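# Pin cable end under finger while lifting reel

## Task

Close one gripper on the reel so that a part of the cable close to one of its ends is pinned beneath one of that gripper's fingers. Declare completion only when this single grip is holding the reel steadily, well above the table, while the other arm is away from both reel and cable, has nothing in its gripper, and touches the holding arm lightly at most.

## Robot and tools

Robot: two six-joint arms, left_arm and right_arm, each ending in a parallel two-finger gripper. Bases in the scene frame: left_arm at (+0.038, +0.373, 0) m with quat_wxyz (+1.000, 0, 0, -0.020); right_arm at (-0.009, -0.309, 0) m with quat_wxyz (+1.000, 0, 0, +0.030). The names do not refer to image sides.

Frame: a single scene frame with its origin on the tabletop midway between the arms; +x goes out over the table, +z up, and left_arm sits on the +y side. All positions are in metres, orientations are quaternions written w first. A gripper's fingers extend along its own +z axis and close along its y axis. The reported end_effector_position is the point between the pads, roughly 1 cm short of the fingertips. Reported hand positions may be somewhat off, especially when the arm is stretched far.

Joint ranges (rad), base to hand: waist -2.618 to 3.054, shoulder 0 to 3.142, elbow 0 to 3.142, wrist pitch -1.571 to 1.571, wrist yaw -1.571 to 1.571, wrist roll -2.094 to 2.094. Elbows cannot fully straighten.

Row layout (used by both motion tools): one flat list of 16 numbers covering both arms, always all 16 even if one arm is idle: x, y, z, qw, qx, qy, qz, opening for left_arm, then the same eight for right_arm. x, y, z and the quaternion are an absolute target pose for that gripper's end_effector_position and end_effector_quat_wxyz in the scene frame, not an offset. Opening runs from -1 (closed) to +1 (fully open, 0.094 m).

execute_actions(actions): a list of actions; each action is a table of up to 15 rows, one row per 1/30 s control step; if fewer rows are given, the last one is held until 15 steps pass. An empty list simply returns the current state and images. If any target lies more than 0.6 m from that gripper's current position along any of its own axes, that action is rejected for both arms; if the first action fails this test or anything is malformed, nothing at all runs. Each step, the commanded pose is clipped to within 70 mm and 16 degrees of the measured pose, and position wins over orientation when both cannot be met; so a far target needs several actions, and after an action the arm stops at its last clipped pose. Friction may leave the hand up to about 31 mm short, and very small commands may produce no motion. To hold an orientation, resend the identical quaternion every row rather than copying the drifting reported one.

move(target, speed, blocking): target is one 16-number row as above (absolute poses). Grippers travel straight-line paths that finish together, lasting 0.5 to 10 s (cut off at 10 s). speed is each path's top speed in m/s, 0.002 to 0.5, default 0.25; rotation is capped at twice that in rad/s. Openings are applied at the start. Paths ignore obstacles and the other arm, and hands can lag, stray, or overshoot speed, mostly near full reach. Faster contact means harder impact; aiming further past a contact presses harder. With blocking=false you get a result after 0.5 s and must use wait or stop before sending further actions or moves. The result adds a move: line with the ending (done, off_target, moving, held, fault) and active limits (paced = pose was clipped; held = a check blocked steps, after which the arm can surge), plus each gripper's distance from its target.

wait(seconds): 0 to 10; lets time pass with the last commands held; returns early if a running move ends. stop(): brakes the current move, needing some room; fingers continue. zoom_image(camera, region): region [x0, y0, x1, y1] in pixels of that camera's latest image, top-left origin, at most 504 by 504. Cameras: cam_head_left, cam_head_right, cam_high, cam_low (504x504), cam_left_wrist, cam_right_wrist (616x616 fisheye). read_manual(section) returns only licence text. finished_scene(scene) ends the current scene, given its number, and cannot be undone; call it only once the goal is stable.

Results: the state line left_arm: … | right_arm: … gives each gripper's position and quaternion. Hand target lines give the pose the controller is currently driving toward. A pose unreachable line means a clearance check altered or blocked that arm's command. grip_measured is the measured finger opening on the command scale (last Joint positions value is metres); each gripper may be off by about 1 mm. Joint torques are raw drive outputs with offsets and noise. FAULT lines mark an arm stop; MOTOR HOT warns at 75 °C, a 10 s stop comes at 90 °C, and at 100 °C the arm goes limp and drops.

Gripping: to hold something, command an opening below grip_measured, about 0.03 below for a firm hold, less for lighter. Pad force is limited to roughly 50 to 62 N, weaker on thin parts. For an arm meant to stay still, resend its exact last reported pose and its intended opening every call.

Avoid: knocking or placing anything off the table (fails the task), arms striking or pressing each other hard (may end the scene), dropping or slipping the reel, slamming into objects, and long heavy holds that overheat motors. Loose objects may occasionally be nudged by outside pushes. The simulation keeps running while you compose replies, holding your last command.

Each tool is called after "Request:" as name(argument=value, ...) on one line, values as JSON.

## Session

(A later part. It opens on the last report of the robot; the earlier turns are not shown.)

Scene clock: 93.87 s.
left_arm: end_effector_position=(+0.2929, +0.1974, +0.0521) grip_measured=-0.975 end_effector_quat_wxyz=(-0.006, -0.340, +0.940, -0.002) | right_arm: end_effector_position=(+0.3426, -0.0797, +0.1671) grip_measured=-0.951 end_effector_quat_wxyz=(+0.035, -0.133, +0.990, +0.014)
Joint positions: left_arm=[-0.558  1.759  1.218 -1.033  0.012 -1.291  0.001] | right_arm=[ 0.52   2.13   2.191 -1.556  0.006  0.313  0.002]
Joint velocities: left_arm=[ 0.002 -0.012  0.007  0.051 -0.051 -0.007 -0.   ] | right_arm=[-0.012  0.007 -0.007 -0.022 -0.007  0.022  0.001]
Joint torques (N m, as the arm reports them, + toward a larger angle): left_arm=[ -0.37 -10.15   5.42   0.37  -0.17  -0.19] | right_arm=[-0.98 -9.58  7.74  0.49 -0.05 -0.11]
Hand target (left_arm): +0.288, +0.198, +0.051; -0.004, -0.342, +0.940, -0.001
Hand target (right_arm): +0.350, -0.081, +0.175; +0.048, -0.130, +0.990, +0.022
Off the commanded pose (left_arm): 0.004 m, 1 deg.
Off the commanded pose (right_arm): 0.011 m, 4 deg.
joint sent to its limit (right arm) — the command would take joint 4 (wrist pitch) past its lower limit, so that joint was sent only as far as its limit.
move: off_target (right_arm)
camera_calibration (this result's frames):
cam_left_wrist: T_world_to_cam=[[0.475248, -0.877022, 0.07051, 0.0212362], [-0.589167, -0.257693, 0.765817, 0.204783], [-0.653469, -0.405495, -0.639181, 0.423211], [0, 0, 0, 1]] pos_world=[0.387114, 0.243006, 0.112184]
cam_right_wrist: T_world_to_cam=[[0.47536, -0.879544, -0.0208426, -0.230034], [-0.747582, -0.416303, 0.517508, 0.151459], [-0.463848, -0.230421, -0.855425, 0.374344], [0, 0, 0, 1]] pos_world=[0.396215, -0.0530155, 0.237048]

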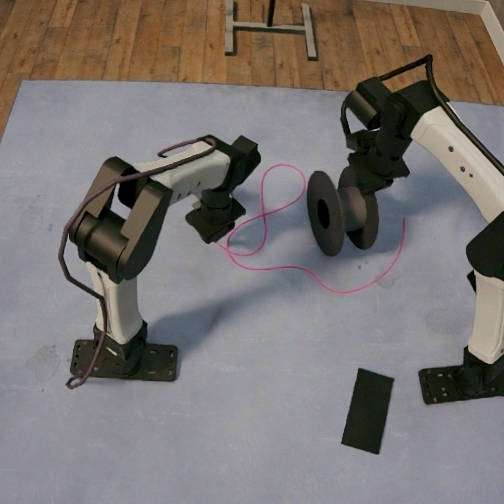

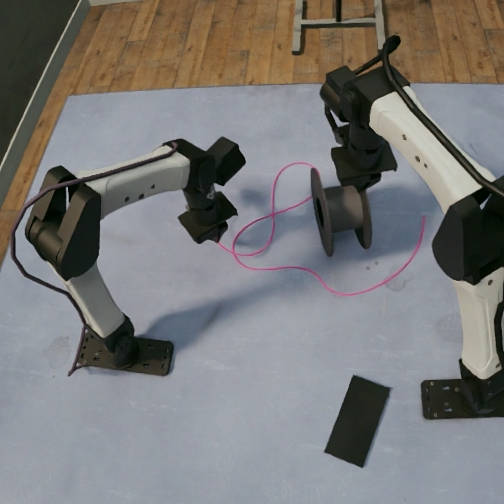

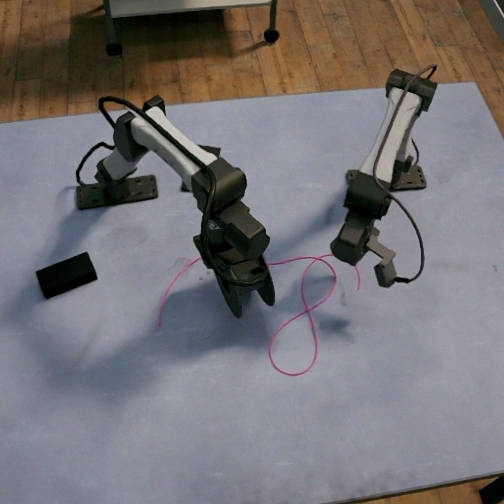

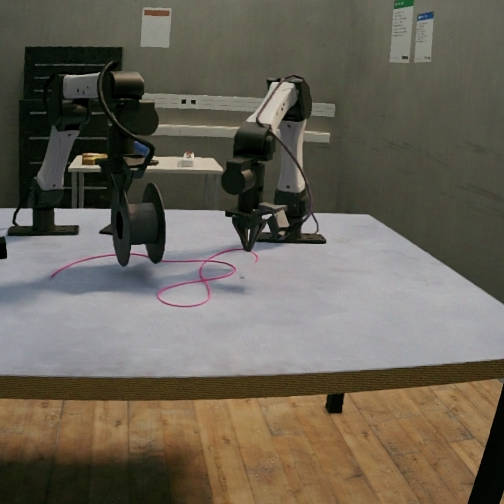

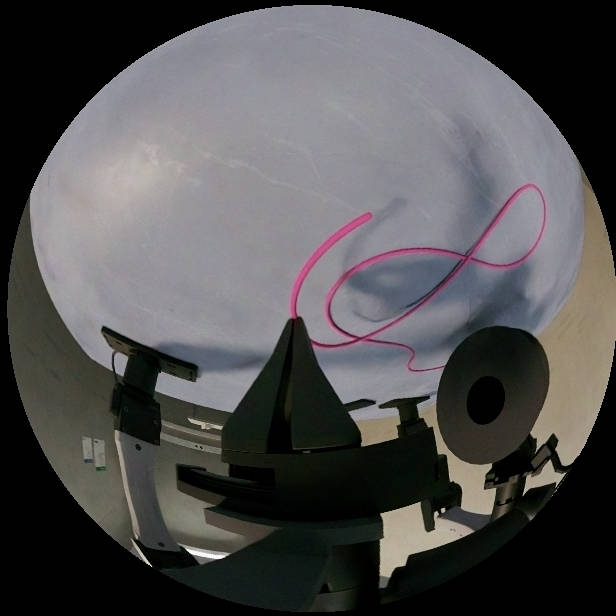

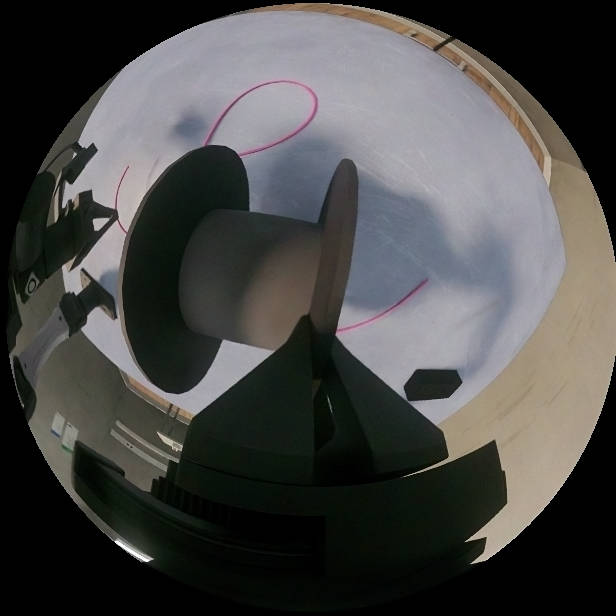

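Request:
move(target=[0.29,0.2,0.0,0,-0.342,0.94,0,-1,0.345,-0.08,0.138,0,-0.131,0.991,0,-1], speed=0.06)

Request:
move(target=[0.29,0.2,0.0,0,-0.342,0.94,0,-0.3,0.345,-0.08,0.138,0,-0.131,0.991,0,0])

Request:
move(target=[0.29,0.2,0.06,0,-0.342,0.94,0,-0.3,0.345,-0.08,0.22,0,-0.131,0.991,0,0])

Request:
move(target=[0.29,0.2,0.06,0,0.423,0.906,0,-0.3,0.345,-0.08,0.23,0,-0.131,0.991,0,0], speed=0.5)

Request:
move(target=[0.29,0.2,0.05,0,0.94,0.342,0,-0.3,0.345,-0.08,0.23,0,-0.131,0.991,0,0], speed=0.5)

Scene clock: 108.13 s.
left_arm: end_effector_position=(+0.2922, +0.1979, +0.0119) grip_measured=-0.975 end_effector_quat_wxyz=(-0.001, -0.341, +0.940, -0.009) | right_arm: end_effector_position=(+0.3447, -0.0784, +0.1452) grip_measured=-0.951 end_effector_quat_wxyz=(+0.011, -0.134, +0.991, +0.002)
Joint positions: left_arm=[-0.558  1.798  1.094 -0.853  0.012 -1.294  0.001] | right_arm=[ 0.52   2.184  2.191 -1.556  0.007  0.311  0.002]
Joint velocities: left_arm=[ 0.002 -0.007 -0.002  0.007  0.095 -0.022 -0.   ] | right_arm=[ 0.012 -0.002  0.007  0.022 -0.007  0.066 -0.001]
Joint torques (N m, as the arm reports them, + toward a larger angle): left_arm=[-0.12 -6.87  5.02  0.6  -0.19 -0.15] | right_arm=[-0.46 -9.03  4.88  0.38 -0.06 -0.07]
Hand target (left_arm): +0.290, +0.200, +0.000; -0.000, -0.342, +0.940, +0.000
Hand target (right_arm): +0.345, -0.080, +0.138; +0.000, -0.131, +0.991, -0.000
Off the commanded pose (left_arm): 0.012 m, 1 deg.
Off the commanded pose (right_arm): 0.007 m, 1 deg.
move: off_target (left_arm)
camera_calibration (this result's frames):
cam_left_wrist: T_world_to_cam=[[0.476788, -0.874798, 0.0860347, 0.0238023], [-0.599429, -0.251987, 0.759728, 0.237263], [-0.642929, -0.413801, -0.644524, 0.39581], [0, 0, 0, 1]] pos_world=[0.385351, 0.244396, 0.0728054]
cam_right_wrist: T_world_to_cam=[[0.47686, -0.878844, -0.0154284, -0.231664], [-0.722277, -0.401789, 0.562922, 0.150662], [-0.50092, -0.257291, -0.826366, 0.363356], [0, 0, 0, 1]] pos_world=[0.401303, -0.049574, 0.21188]

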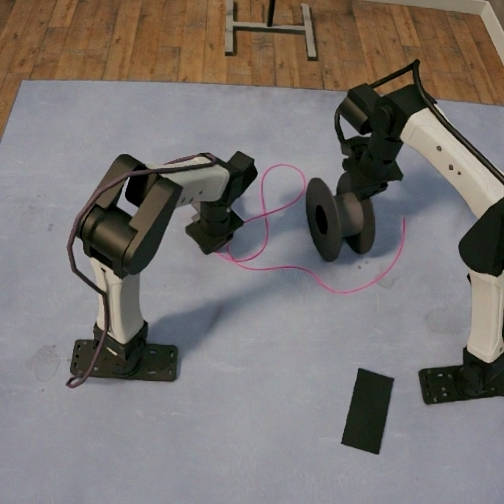

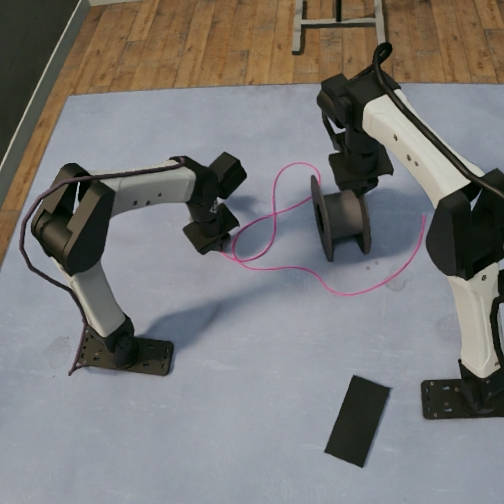

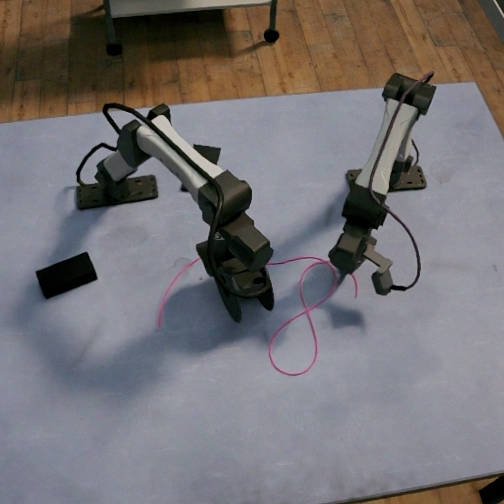

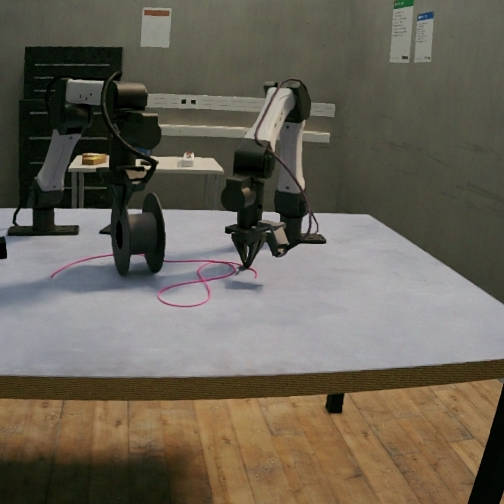

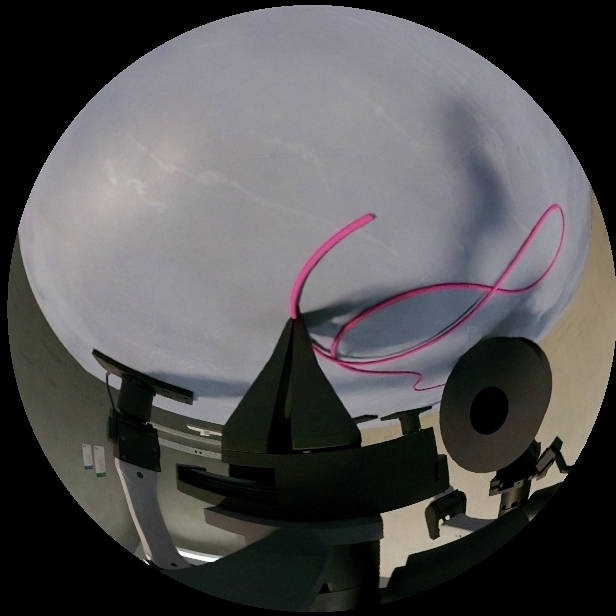

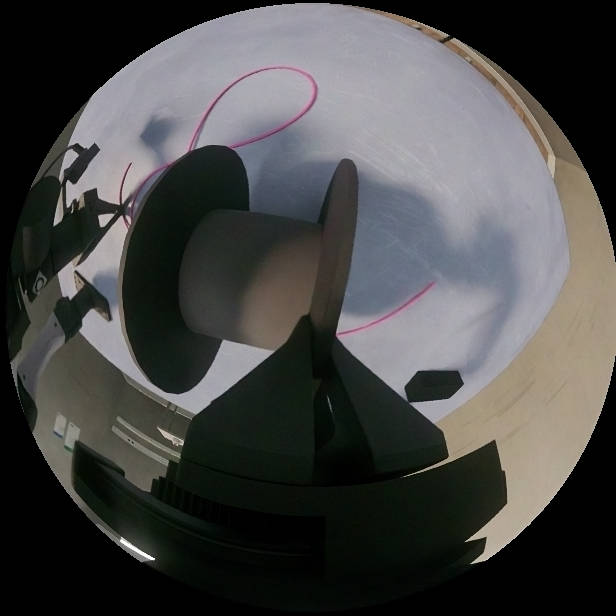

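Scene clock: 108.83 s.
left_arm: end_effector_position=(+0.2897, +0.2002, +0.0118) grip_measured=-0.302 end_effector_quat_wxyz=(-0.004, -0.341, +0.940, -0.003) | right_arm: end_effector_position=(+0.3448, -0.0784, +0.1444) grip_measured=-0.002 end_effector_quat_wxyz=(+0.010, -0.134, +0.991, +0.001)
Joint positions: left_arm=[-0.558  1.798  1.094 -0.866  0.009 -1.294  0.033] | right_arm=[ 0.52   2.186  2.191 -1.556  0.006  0.311  0.047]
Joint velocities: left_arm=[ 0.002 -0.007 -0.002 -0.037 -0.022 -0.051  0.   ] | right_arm=[ 0.002  0.022  0.002 -0.051 -0.022  0.037 -0.001]
Joint torques (N m, as the arm reports them, + toward a larger angle): left_arm=[-0.12 -6.86  4.84  0.67 -0.22 -0.15] | right_arm=[-0.47 -9.2   5.    0.36 -0.05 -0.07]
Hand target (left_arm): +0.290, +0.200, +0.000; -0.000, -0.342, +0.940, +0.000
Hand target (right_arm): +0.345, -0.080, +0.138; +0.000, -0.131, +0.991, +0.000
Off the commanded pose (left_arm): 0.012 m, 1 deg.
Off the commanded pose (right_arm): 0.007 m, 1 deg.
joint sent to its limit (right arm) — the command would take joint 4 (wrist pitch) past its lower limit, so that joint was sent only as far as its limit.
move: off_target (left_arm)
camera_calibration (this result's frames):
cam_left_wrist: T_world_to_cam=[[0.477585, -0.875577, 0.0726411, 0.0270893], [-0.591921, -0.259558, 0.763059, 0.23564], [-0.649262, -0.407423, -0.642234, 0.395636], [0, 0, 0, 1]] pos_world=[0.383415, 0.246073, 0.0723157]
cam_right_wrist: T_world_to_cam=[[0.476839, -0.878851, -0.0156508, -0.231567], [-0.721257, -0.401385, 0.564516, 0.150589], [-0.502408, -0.257895, -0.825274, 0.36306], [0, 0, 0, 1]] pos_world=[0.401437, -0.0494376, 0.21099]

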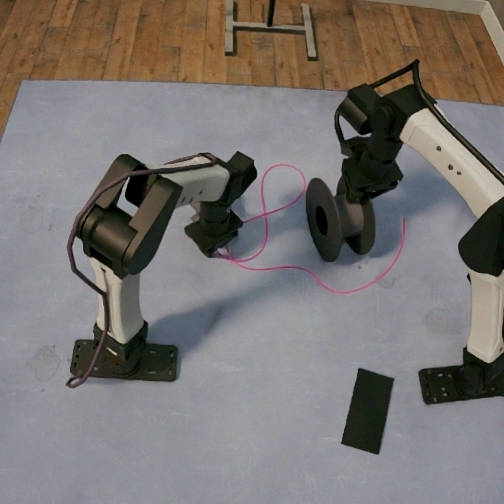

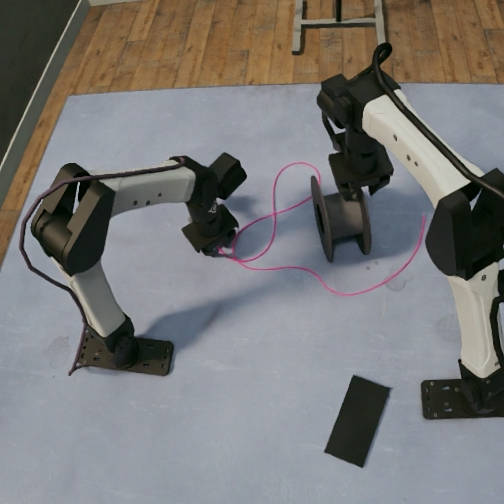

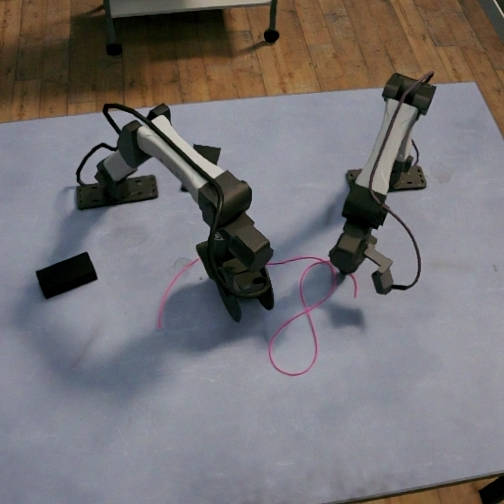

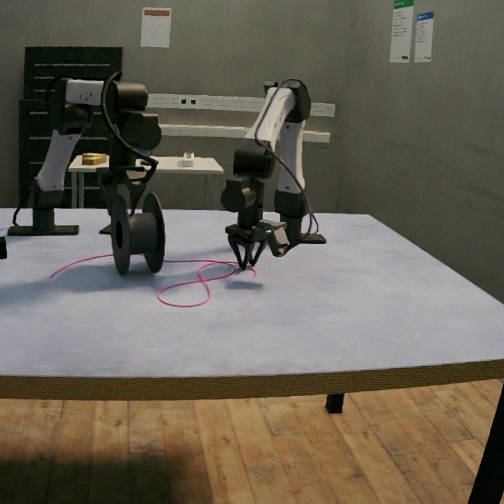

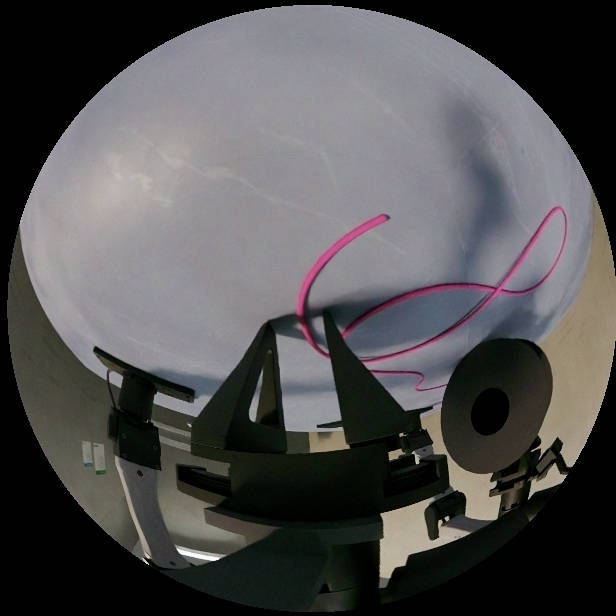

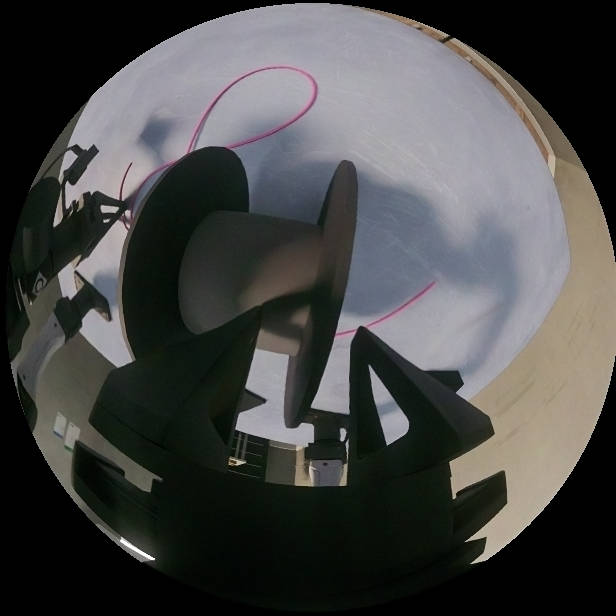

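Scene clock: 109.83 s.
left_arm: end_effector_position=(+0.2890, +0.2006, +0.0556) grip_measured=-0.302 end_effector_quat_wxyz=(-0.005, -0.341, +0.940, -0.000) | right_arm: end_effector_position=(+0.3422, -0.0800, +0.2153) grip_measured=-0.002 end_effector_quat_wxyz=(+0.096, -0.133, +0.986, +0.042)
Joint positions: left_arm=[-0.558  1.738  1.207 -1.045  0.009 -1.294  0.033] | right_arm=[ 0.52   2.038  2.233 -1.556  0.006  0.311  0.047]
Joint velocities: left_arm=[-0.012  0.002 -0.002 -0.081 -0.022 -0.11  -0.   ] | right_arm=[-0.007 -0.032  0.007  0.037 -0.022  0.007 -0.001]
Joint torques (N m, as the arm reports them, + toward a larger angle): left_arm=[-0.1  -9.21  8.15  0.26 -0.22 -0.14] | right_arm=[-0.42 -9.28  6.53  0.78 -0.05 -0.05]
Hand target (left_arm): +0.290, +0.200, +0.060; -0.000, -0.342, +0.940, -0.000
Hand target (right_arm): +0.345, -0.080, +0.221; +0.103, -0.129, +0.985, +0.049
Off the commanded pose (left_arm): 0.005 m, 1 deg.
Off the commanded pose (right_arm): 0.006 m, 12 deg.
joint sent to its limit (right arm) — the command would take joint 4 (wrist pitch) past its lower limit, so that joint was sent only as far as its limit.
move: off_target (right_arm)
camera_calibration (this result's frames):
cam_left_wrist: T_world_to_cam=[[0.477896, -0.875788, 0.0679015, 0.0248263], [-0.588547, -0.261852, 0.764883, 0.201354], [-0.652095, -0.405497, -0.640581, 0.423844], [0, 0, 0, 1]] pos_world=[0.383029, 0.246335, 0.115808]
cam_right_wrist: T_world_to_cam=[[0.480575, -0.876404, -0.0310452, -0.228481], [-0.798292, -0.451848, 0.398199, 0.166212], [-0.363011, -0.166581, -0.916774, 0.399078], [0, 0, 0, 1]] pos_world=[0.387358, -0.0586605, 0.292585]

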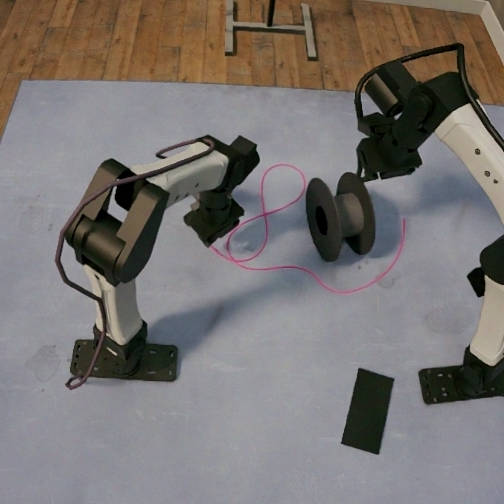

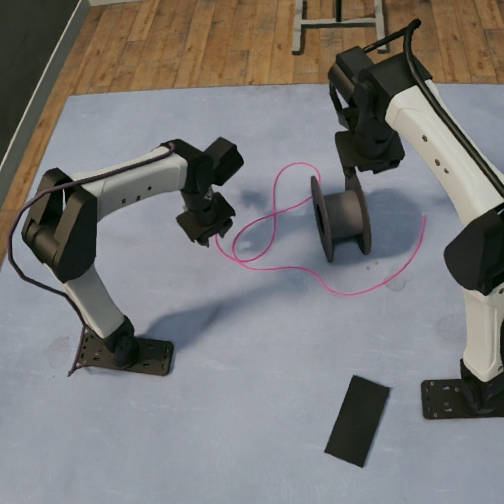

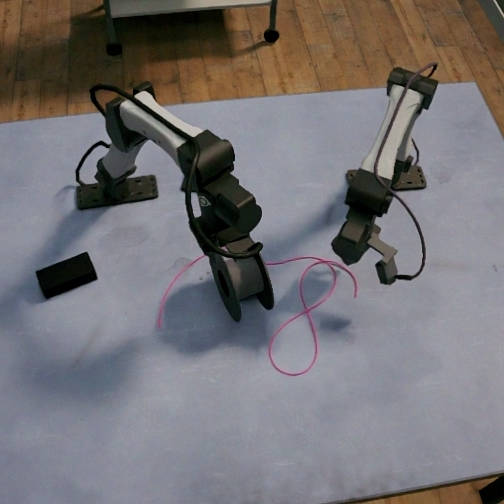

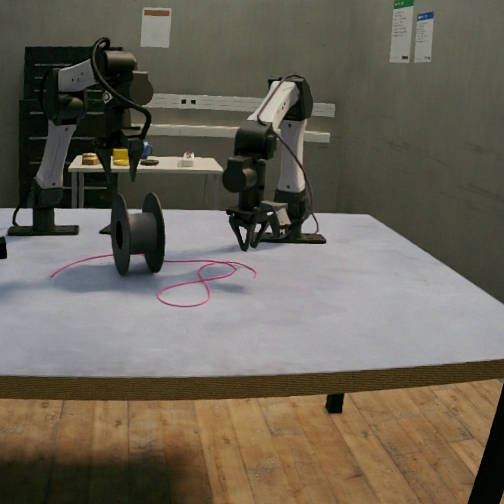

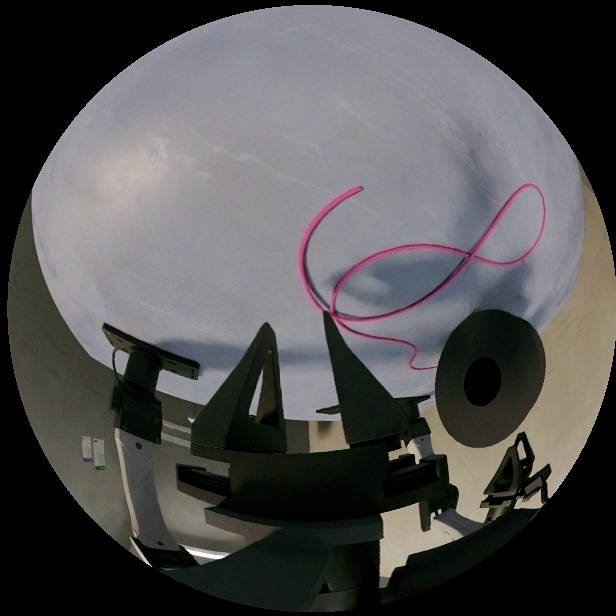

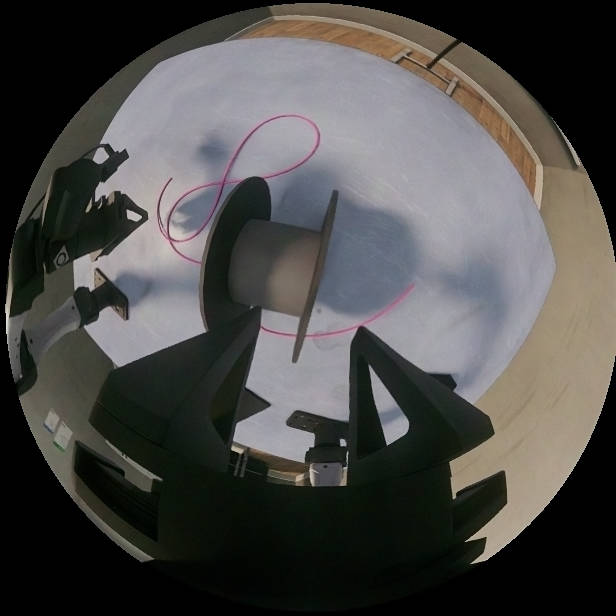

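Scene clock: 112.17 s.
left_arm: end_effector_position=(+0.2893, +0.2012, +0.0556) grip_measured=-0.301 end_effector_quat_wxyz=(-0.003, +0.416, +0.909, -0.002) | right_arm: end_effector_position=(+0.3422, -0.0800, +0.2153) grip_measured=-0.002 end_effector_quat_wxyz=(+0.096, -0.133, +0.986, +0.042)
Joint positions: left_arm=[-0.558  1.738  1.207 -1.046  0.006  0.26   0.033] | right_arm=[ 0.52   2.038  2.233 -1.556  0.006  0.311  0.047]
Joint velocities: left_arm=[-0.007 -0.012  0.002 -0.051  0.007 -0.051 -0.   ] | right_arm=[ 0.007 -0.012 -0.002 -0.022  0.037 -0.022  0.   ]
Joint torques (N m, as the arm reports them, + toward a larger angle): left_arm=[-0.15 -9.2   8.28  0.26 -0.05  0.04] | right_arm=[ -0.4  -10.16   7.39   0.78  -0.05  -0.06]
Hand target (left_arm): +0.290, +0.200, +0.060; +0.000, +0.423, +0.906, +0.000
Hand target (right_arm): +0.344, -0.080, +0.230; +0.114, -0.130, +0.983, +0.054
Off the commanded pose (left_arm): 0.005 m, 1 deg.
Off the commanded pose (right_arm): 0.015 m, 12 deg.
joint sent to its limit (right arm) — the command would take joint 4 (wrist pitch) past its lower limit, so that joint was sent only as far as its limit.
move: off_target (right_arm)
camera_calibration (this result's frames):
cam_left_wrist: T_world_to_cam=[[-0.867622, -0.491311, 0.0764527, 0.336567], [-0.268769, 0.592767, 0.759204, -0.0624621], [-0.418324, 0.638154, -0.646347, 0.146971], [0, 0, 0, 1]] pos_world=[0.336707, 0.108594, 0.116684]
cam_right_wrist: T_world_to_cam=[[0.480575, -0.876404, -0.0310452, -0.228481], [-0.798292, -0.451848, 0.398199, 0.166212], [-0.363011, -0.166581, -0.916774, 0.399078], [0, 0, 0, 1]] pos_world=[0.387358, -0.0586605, 0.292585]

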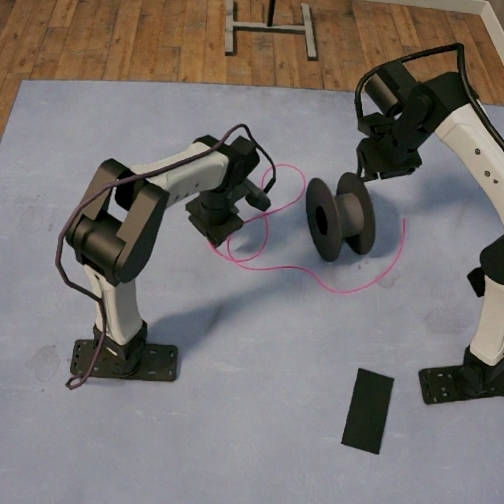

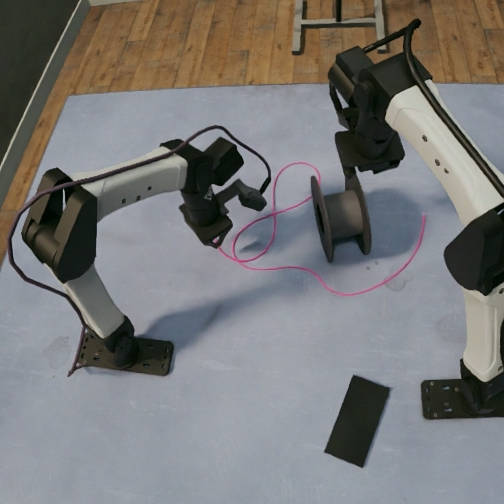

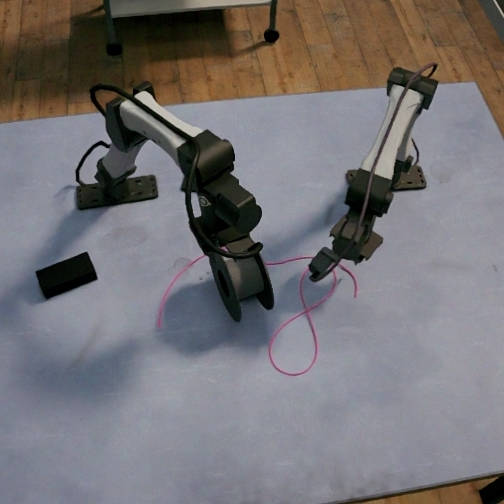

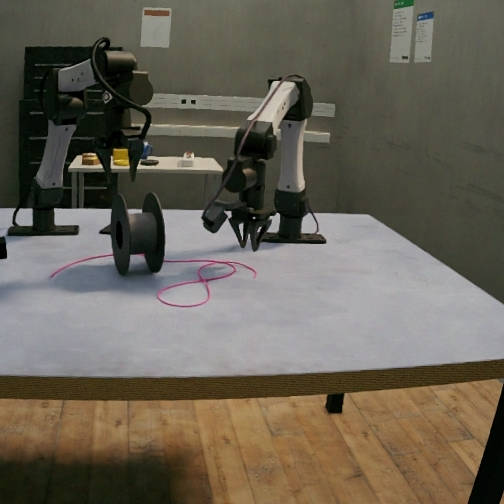

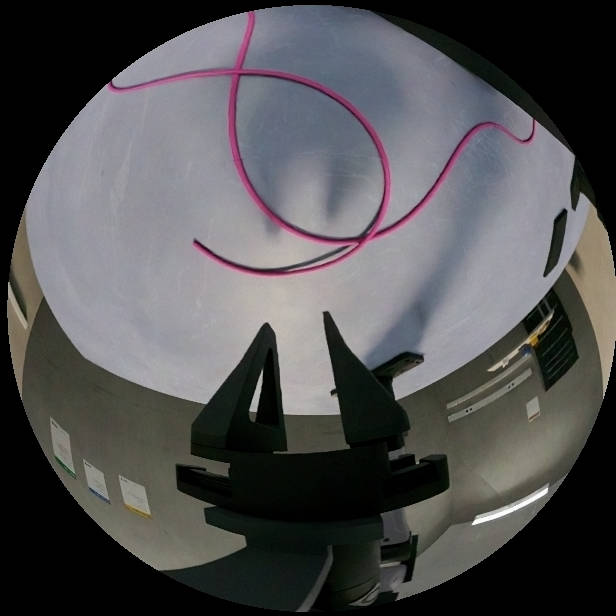

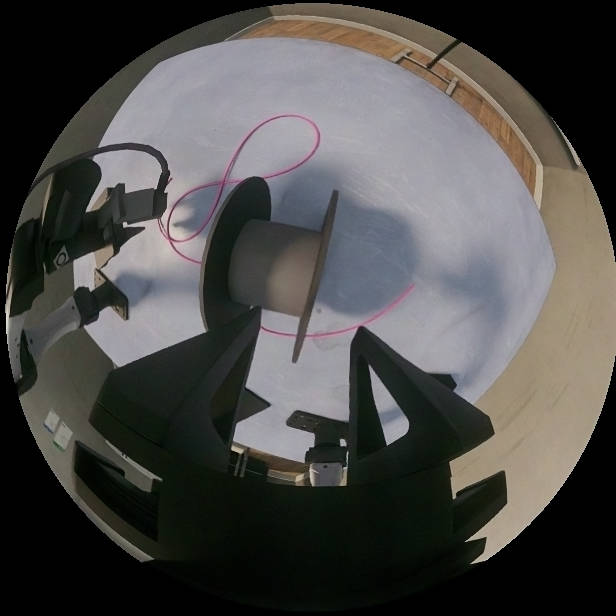

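Scene clock: 114.50 s.
left_arm: end_effector_position=(+0.2930, +0.1986, +0.0556) grip_measured=-0.301 end_effector_quat_wxyz=(+0.007, +0.937, +0.350, +0.001) | right_arm: end_effector_position=(+0.3422, -0.0800, +0.2153) grip_measured=-0.002 end_effector_quat_wxyz=(+0.096, -0.133, +0.986, +0.042)
Joint positions: left_arm=[-0.558  1.738  1.207 -1.027  0.006  1.83   0.033] | right_arm=[ 0.52   2.038  2.233 -1.556  0.006  0.311  0.047]
Joint velocities: left_arm=[-0.017 -0.002  0.017 -0.007 -0.081  0.007  0.   ] | right_arm=[-0.017 -0.007 -0.012  0.007  0.022 -0.037 -0.   ]
Joint torques (N m, as the arm reports them, + toward a larger angle): left_arm=[-0.16 -8.06  5.89  0.31  0.01  0.03] | right_arm=[ -0.43 -10.17   7.37   0.78  -0.04  -0.07]
Hand target (left_arm): +0.290, +0.200, +0.050; -0.000, +0.940, +0.342, -0.000
Hand target (right_arm): +0.344, -0.080, +0.230; +0.114, -0.130, +0.983, +0.054
Off the commanded pose (left_arm): 0.006 m, 1 deg.
Off the commanded pose (right_arm): 0.015 m, 12 deg.
joint sent to its limit (right arm) — the command would take joint 4 (wrist pitch) past its lower limit, so that joint was sent only as far as its limit.
move: off_target (right_arm)
camera_calibration (this result's frames):
cam_left_wrist: T_world_to_cam=[[-0.492692, 0.868469, 0.0549292, -0.0402088], [0.586094, 0.284514, 0.758647, -0.249173], [0.643233, 0.405973, -0.649182, -0.114591], [0, 0, 0, 1]] pos_world=[0.199937, 0.152334, 0.116853]
cam_right_wrist: T_world_to_cam=[[0.480575, -0.876404, -0.0310452, -0.228481], [-0.798292, -0.451848, 0.398199, 0.166212], [-0.363011, -0.166581, -0.916774, 0.399078], [0, 0, 0, 1]] pos_world=[0.387358, -0.0586605, 0.292585]

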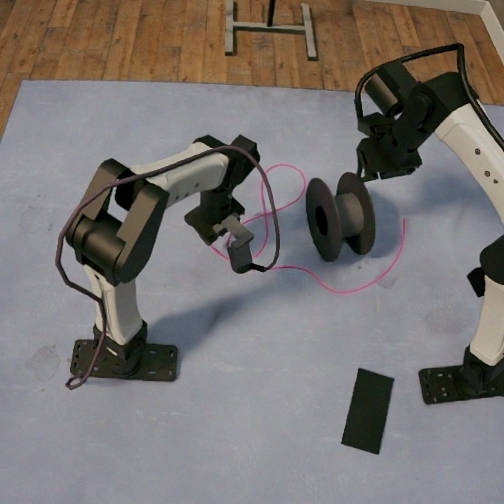

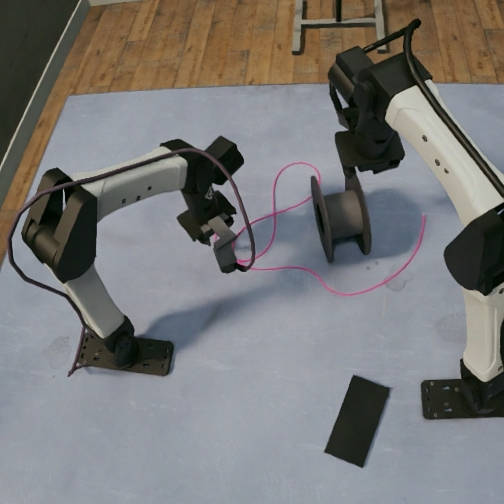

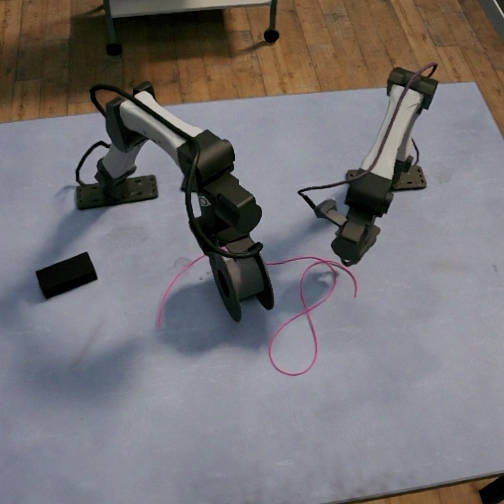

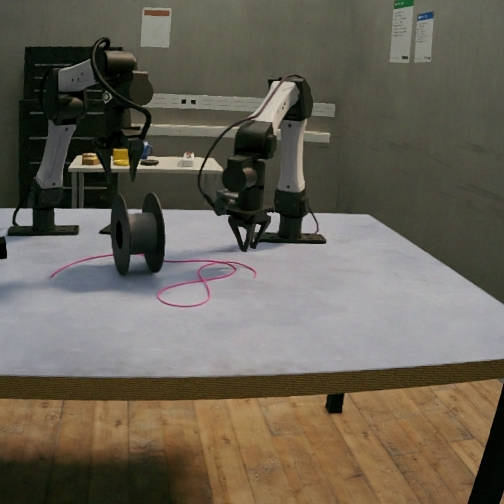

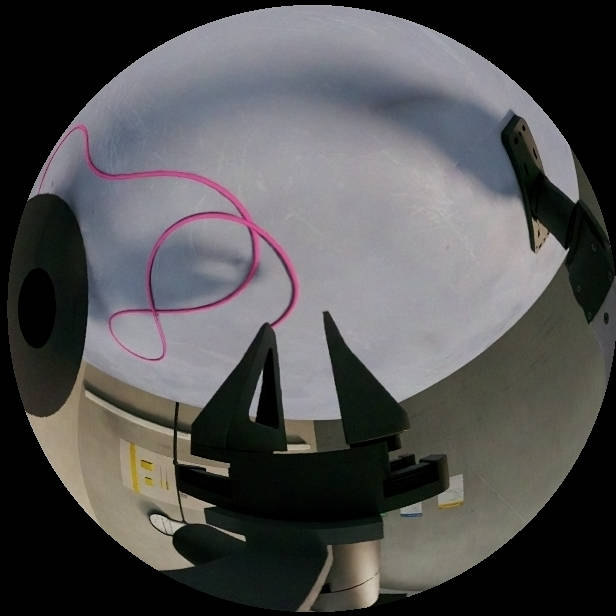

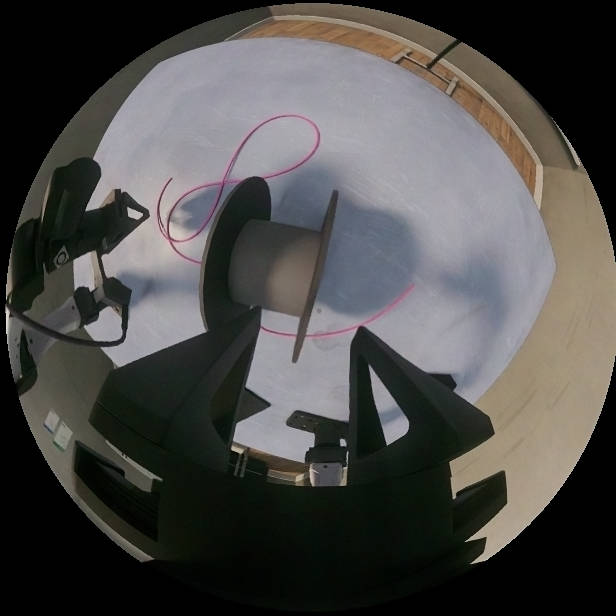

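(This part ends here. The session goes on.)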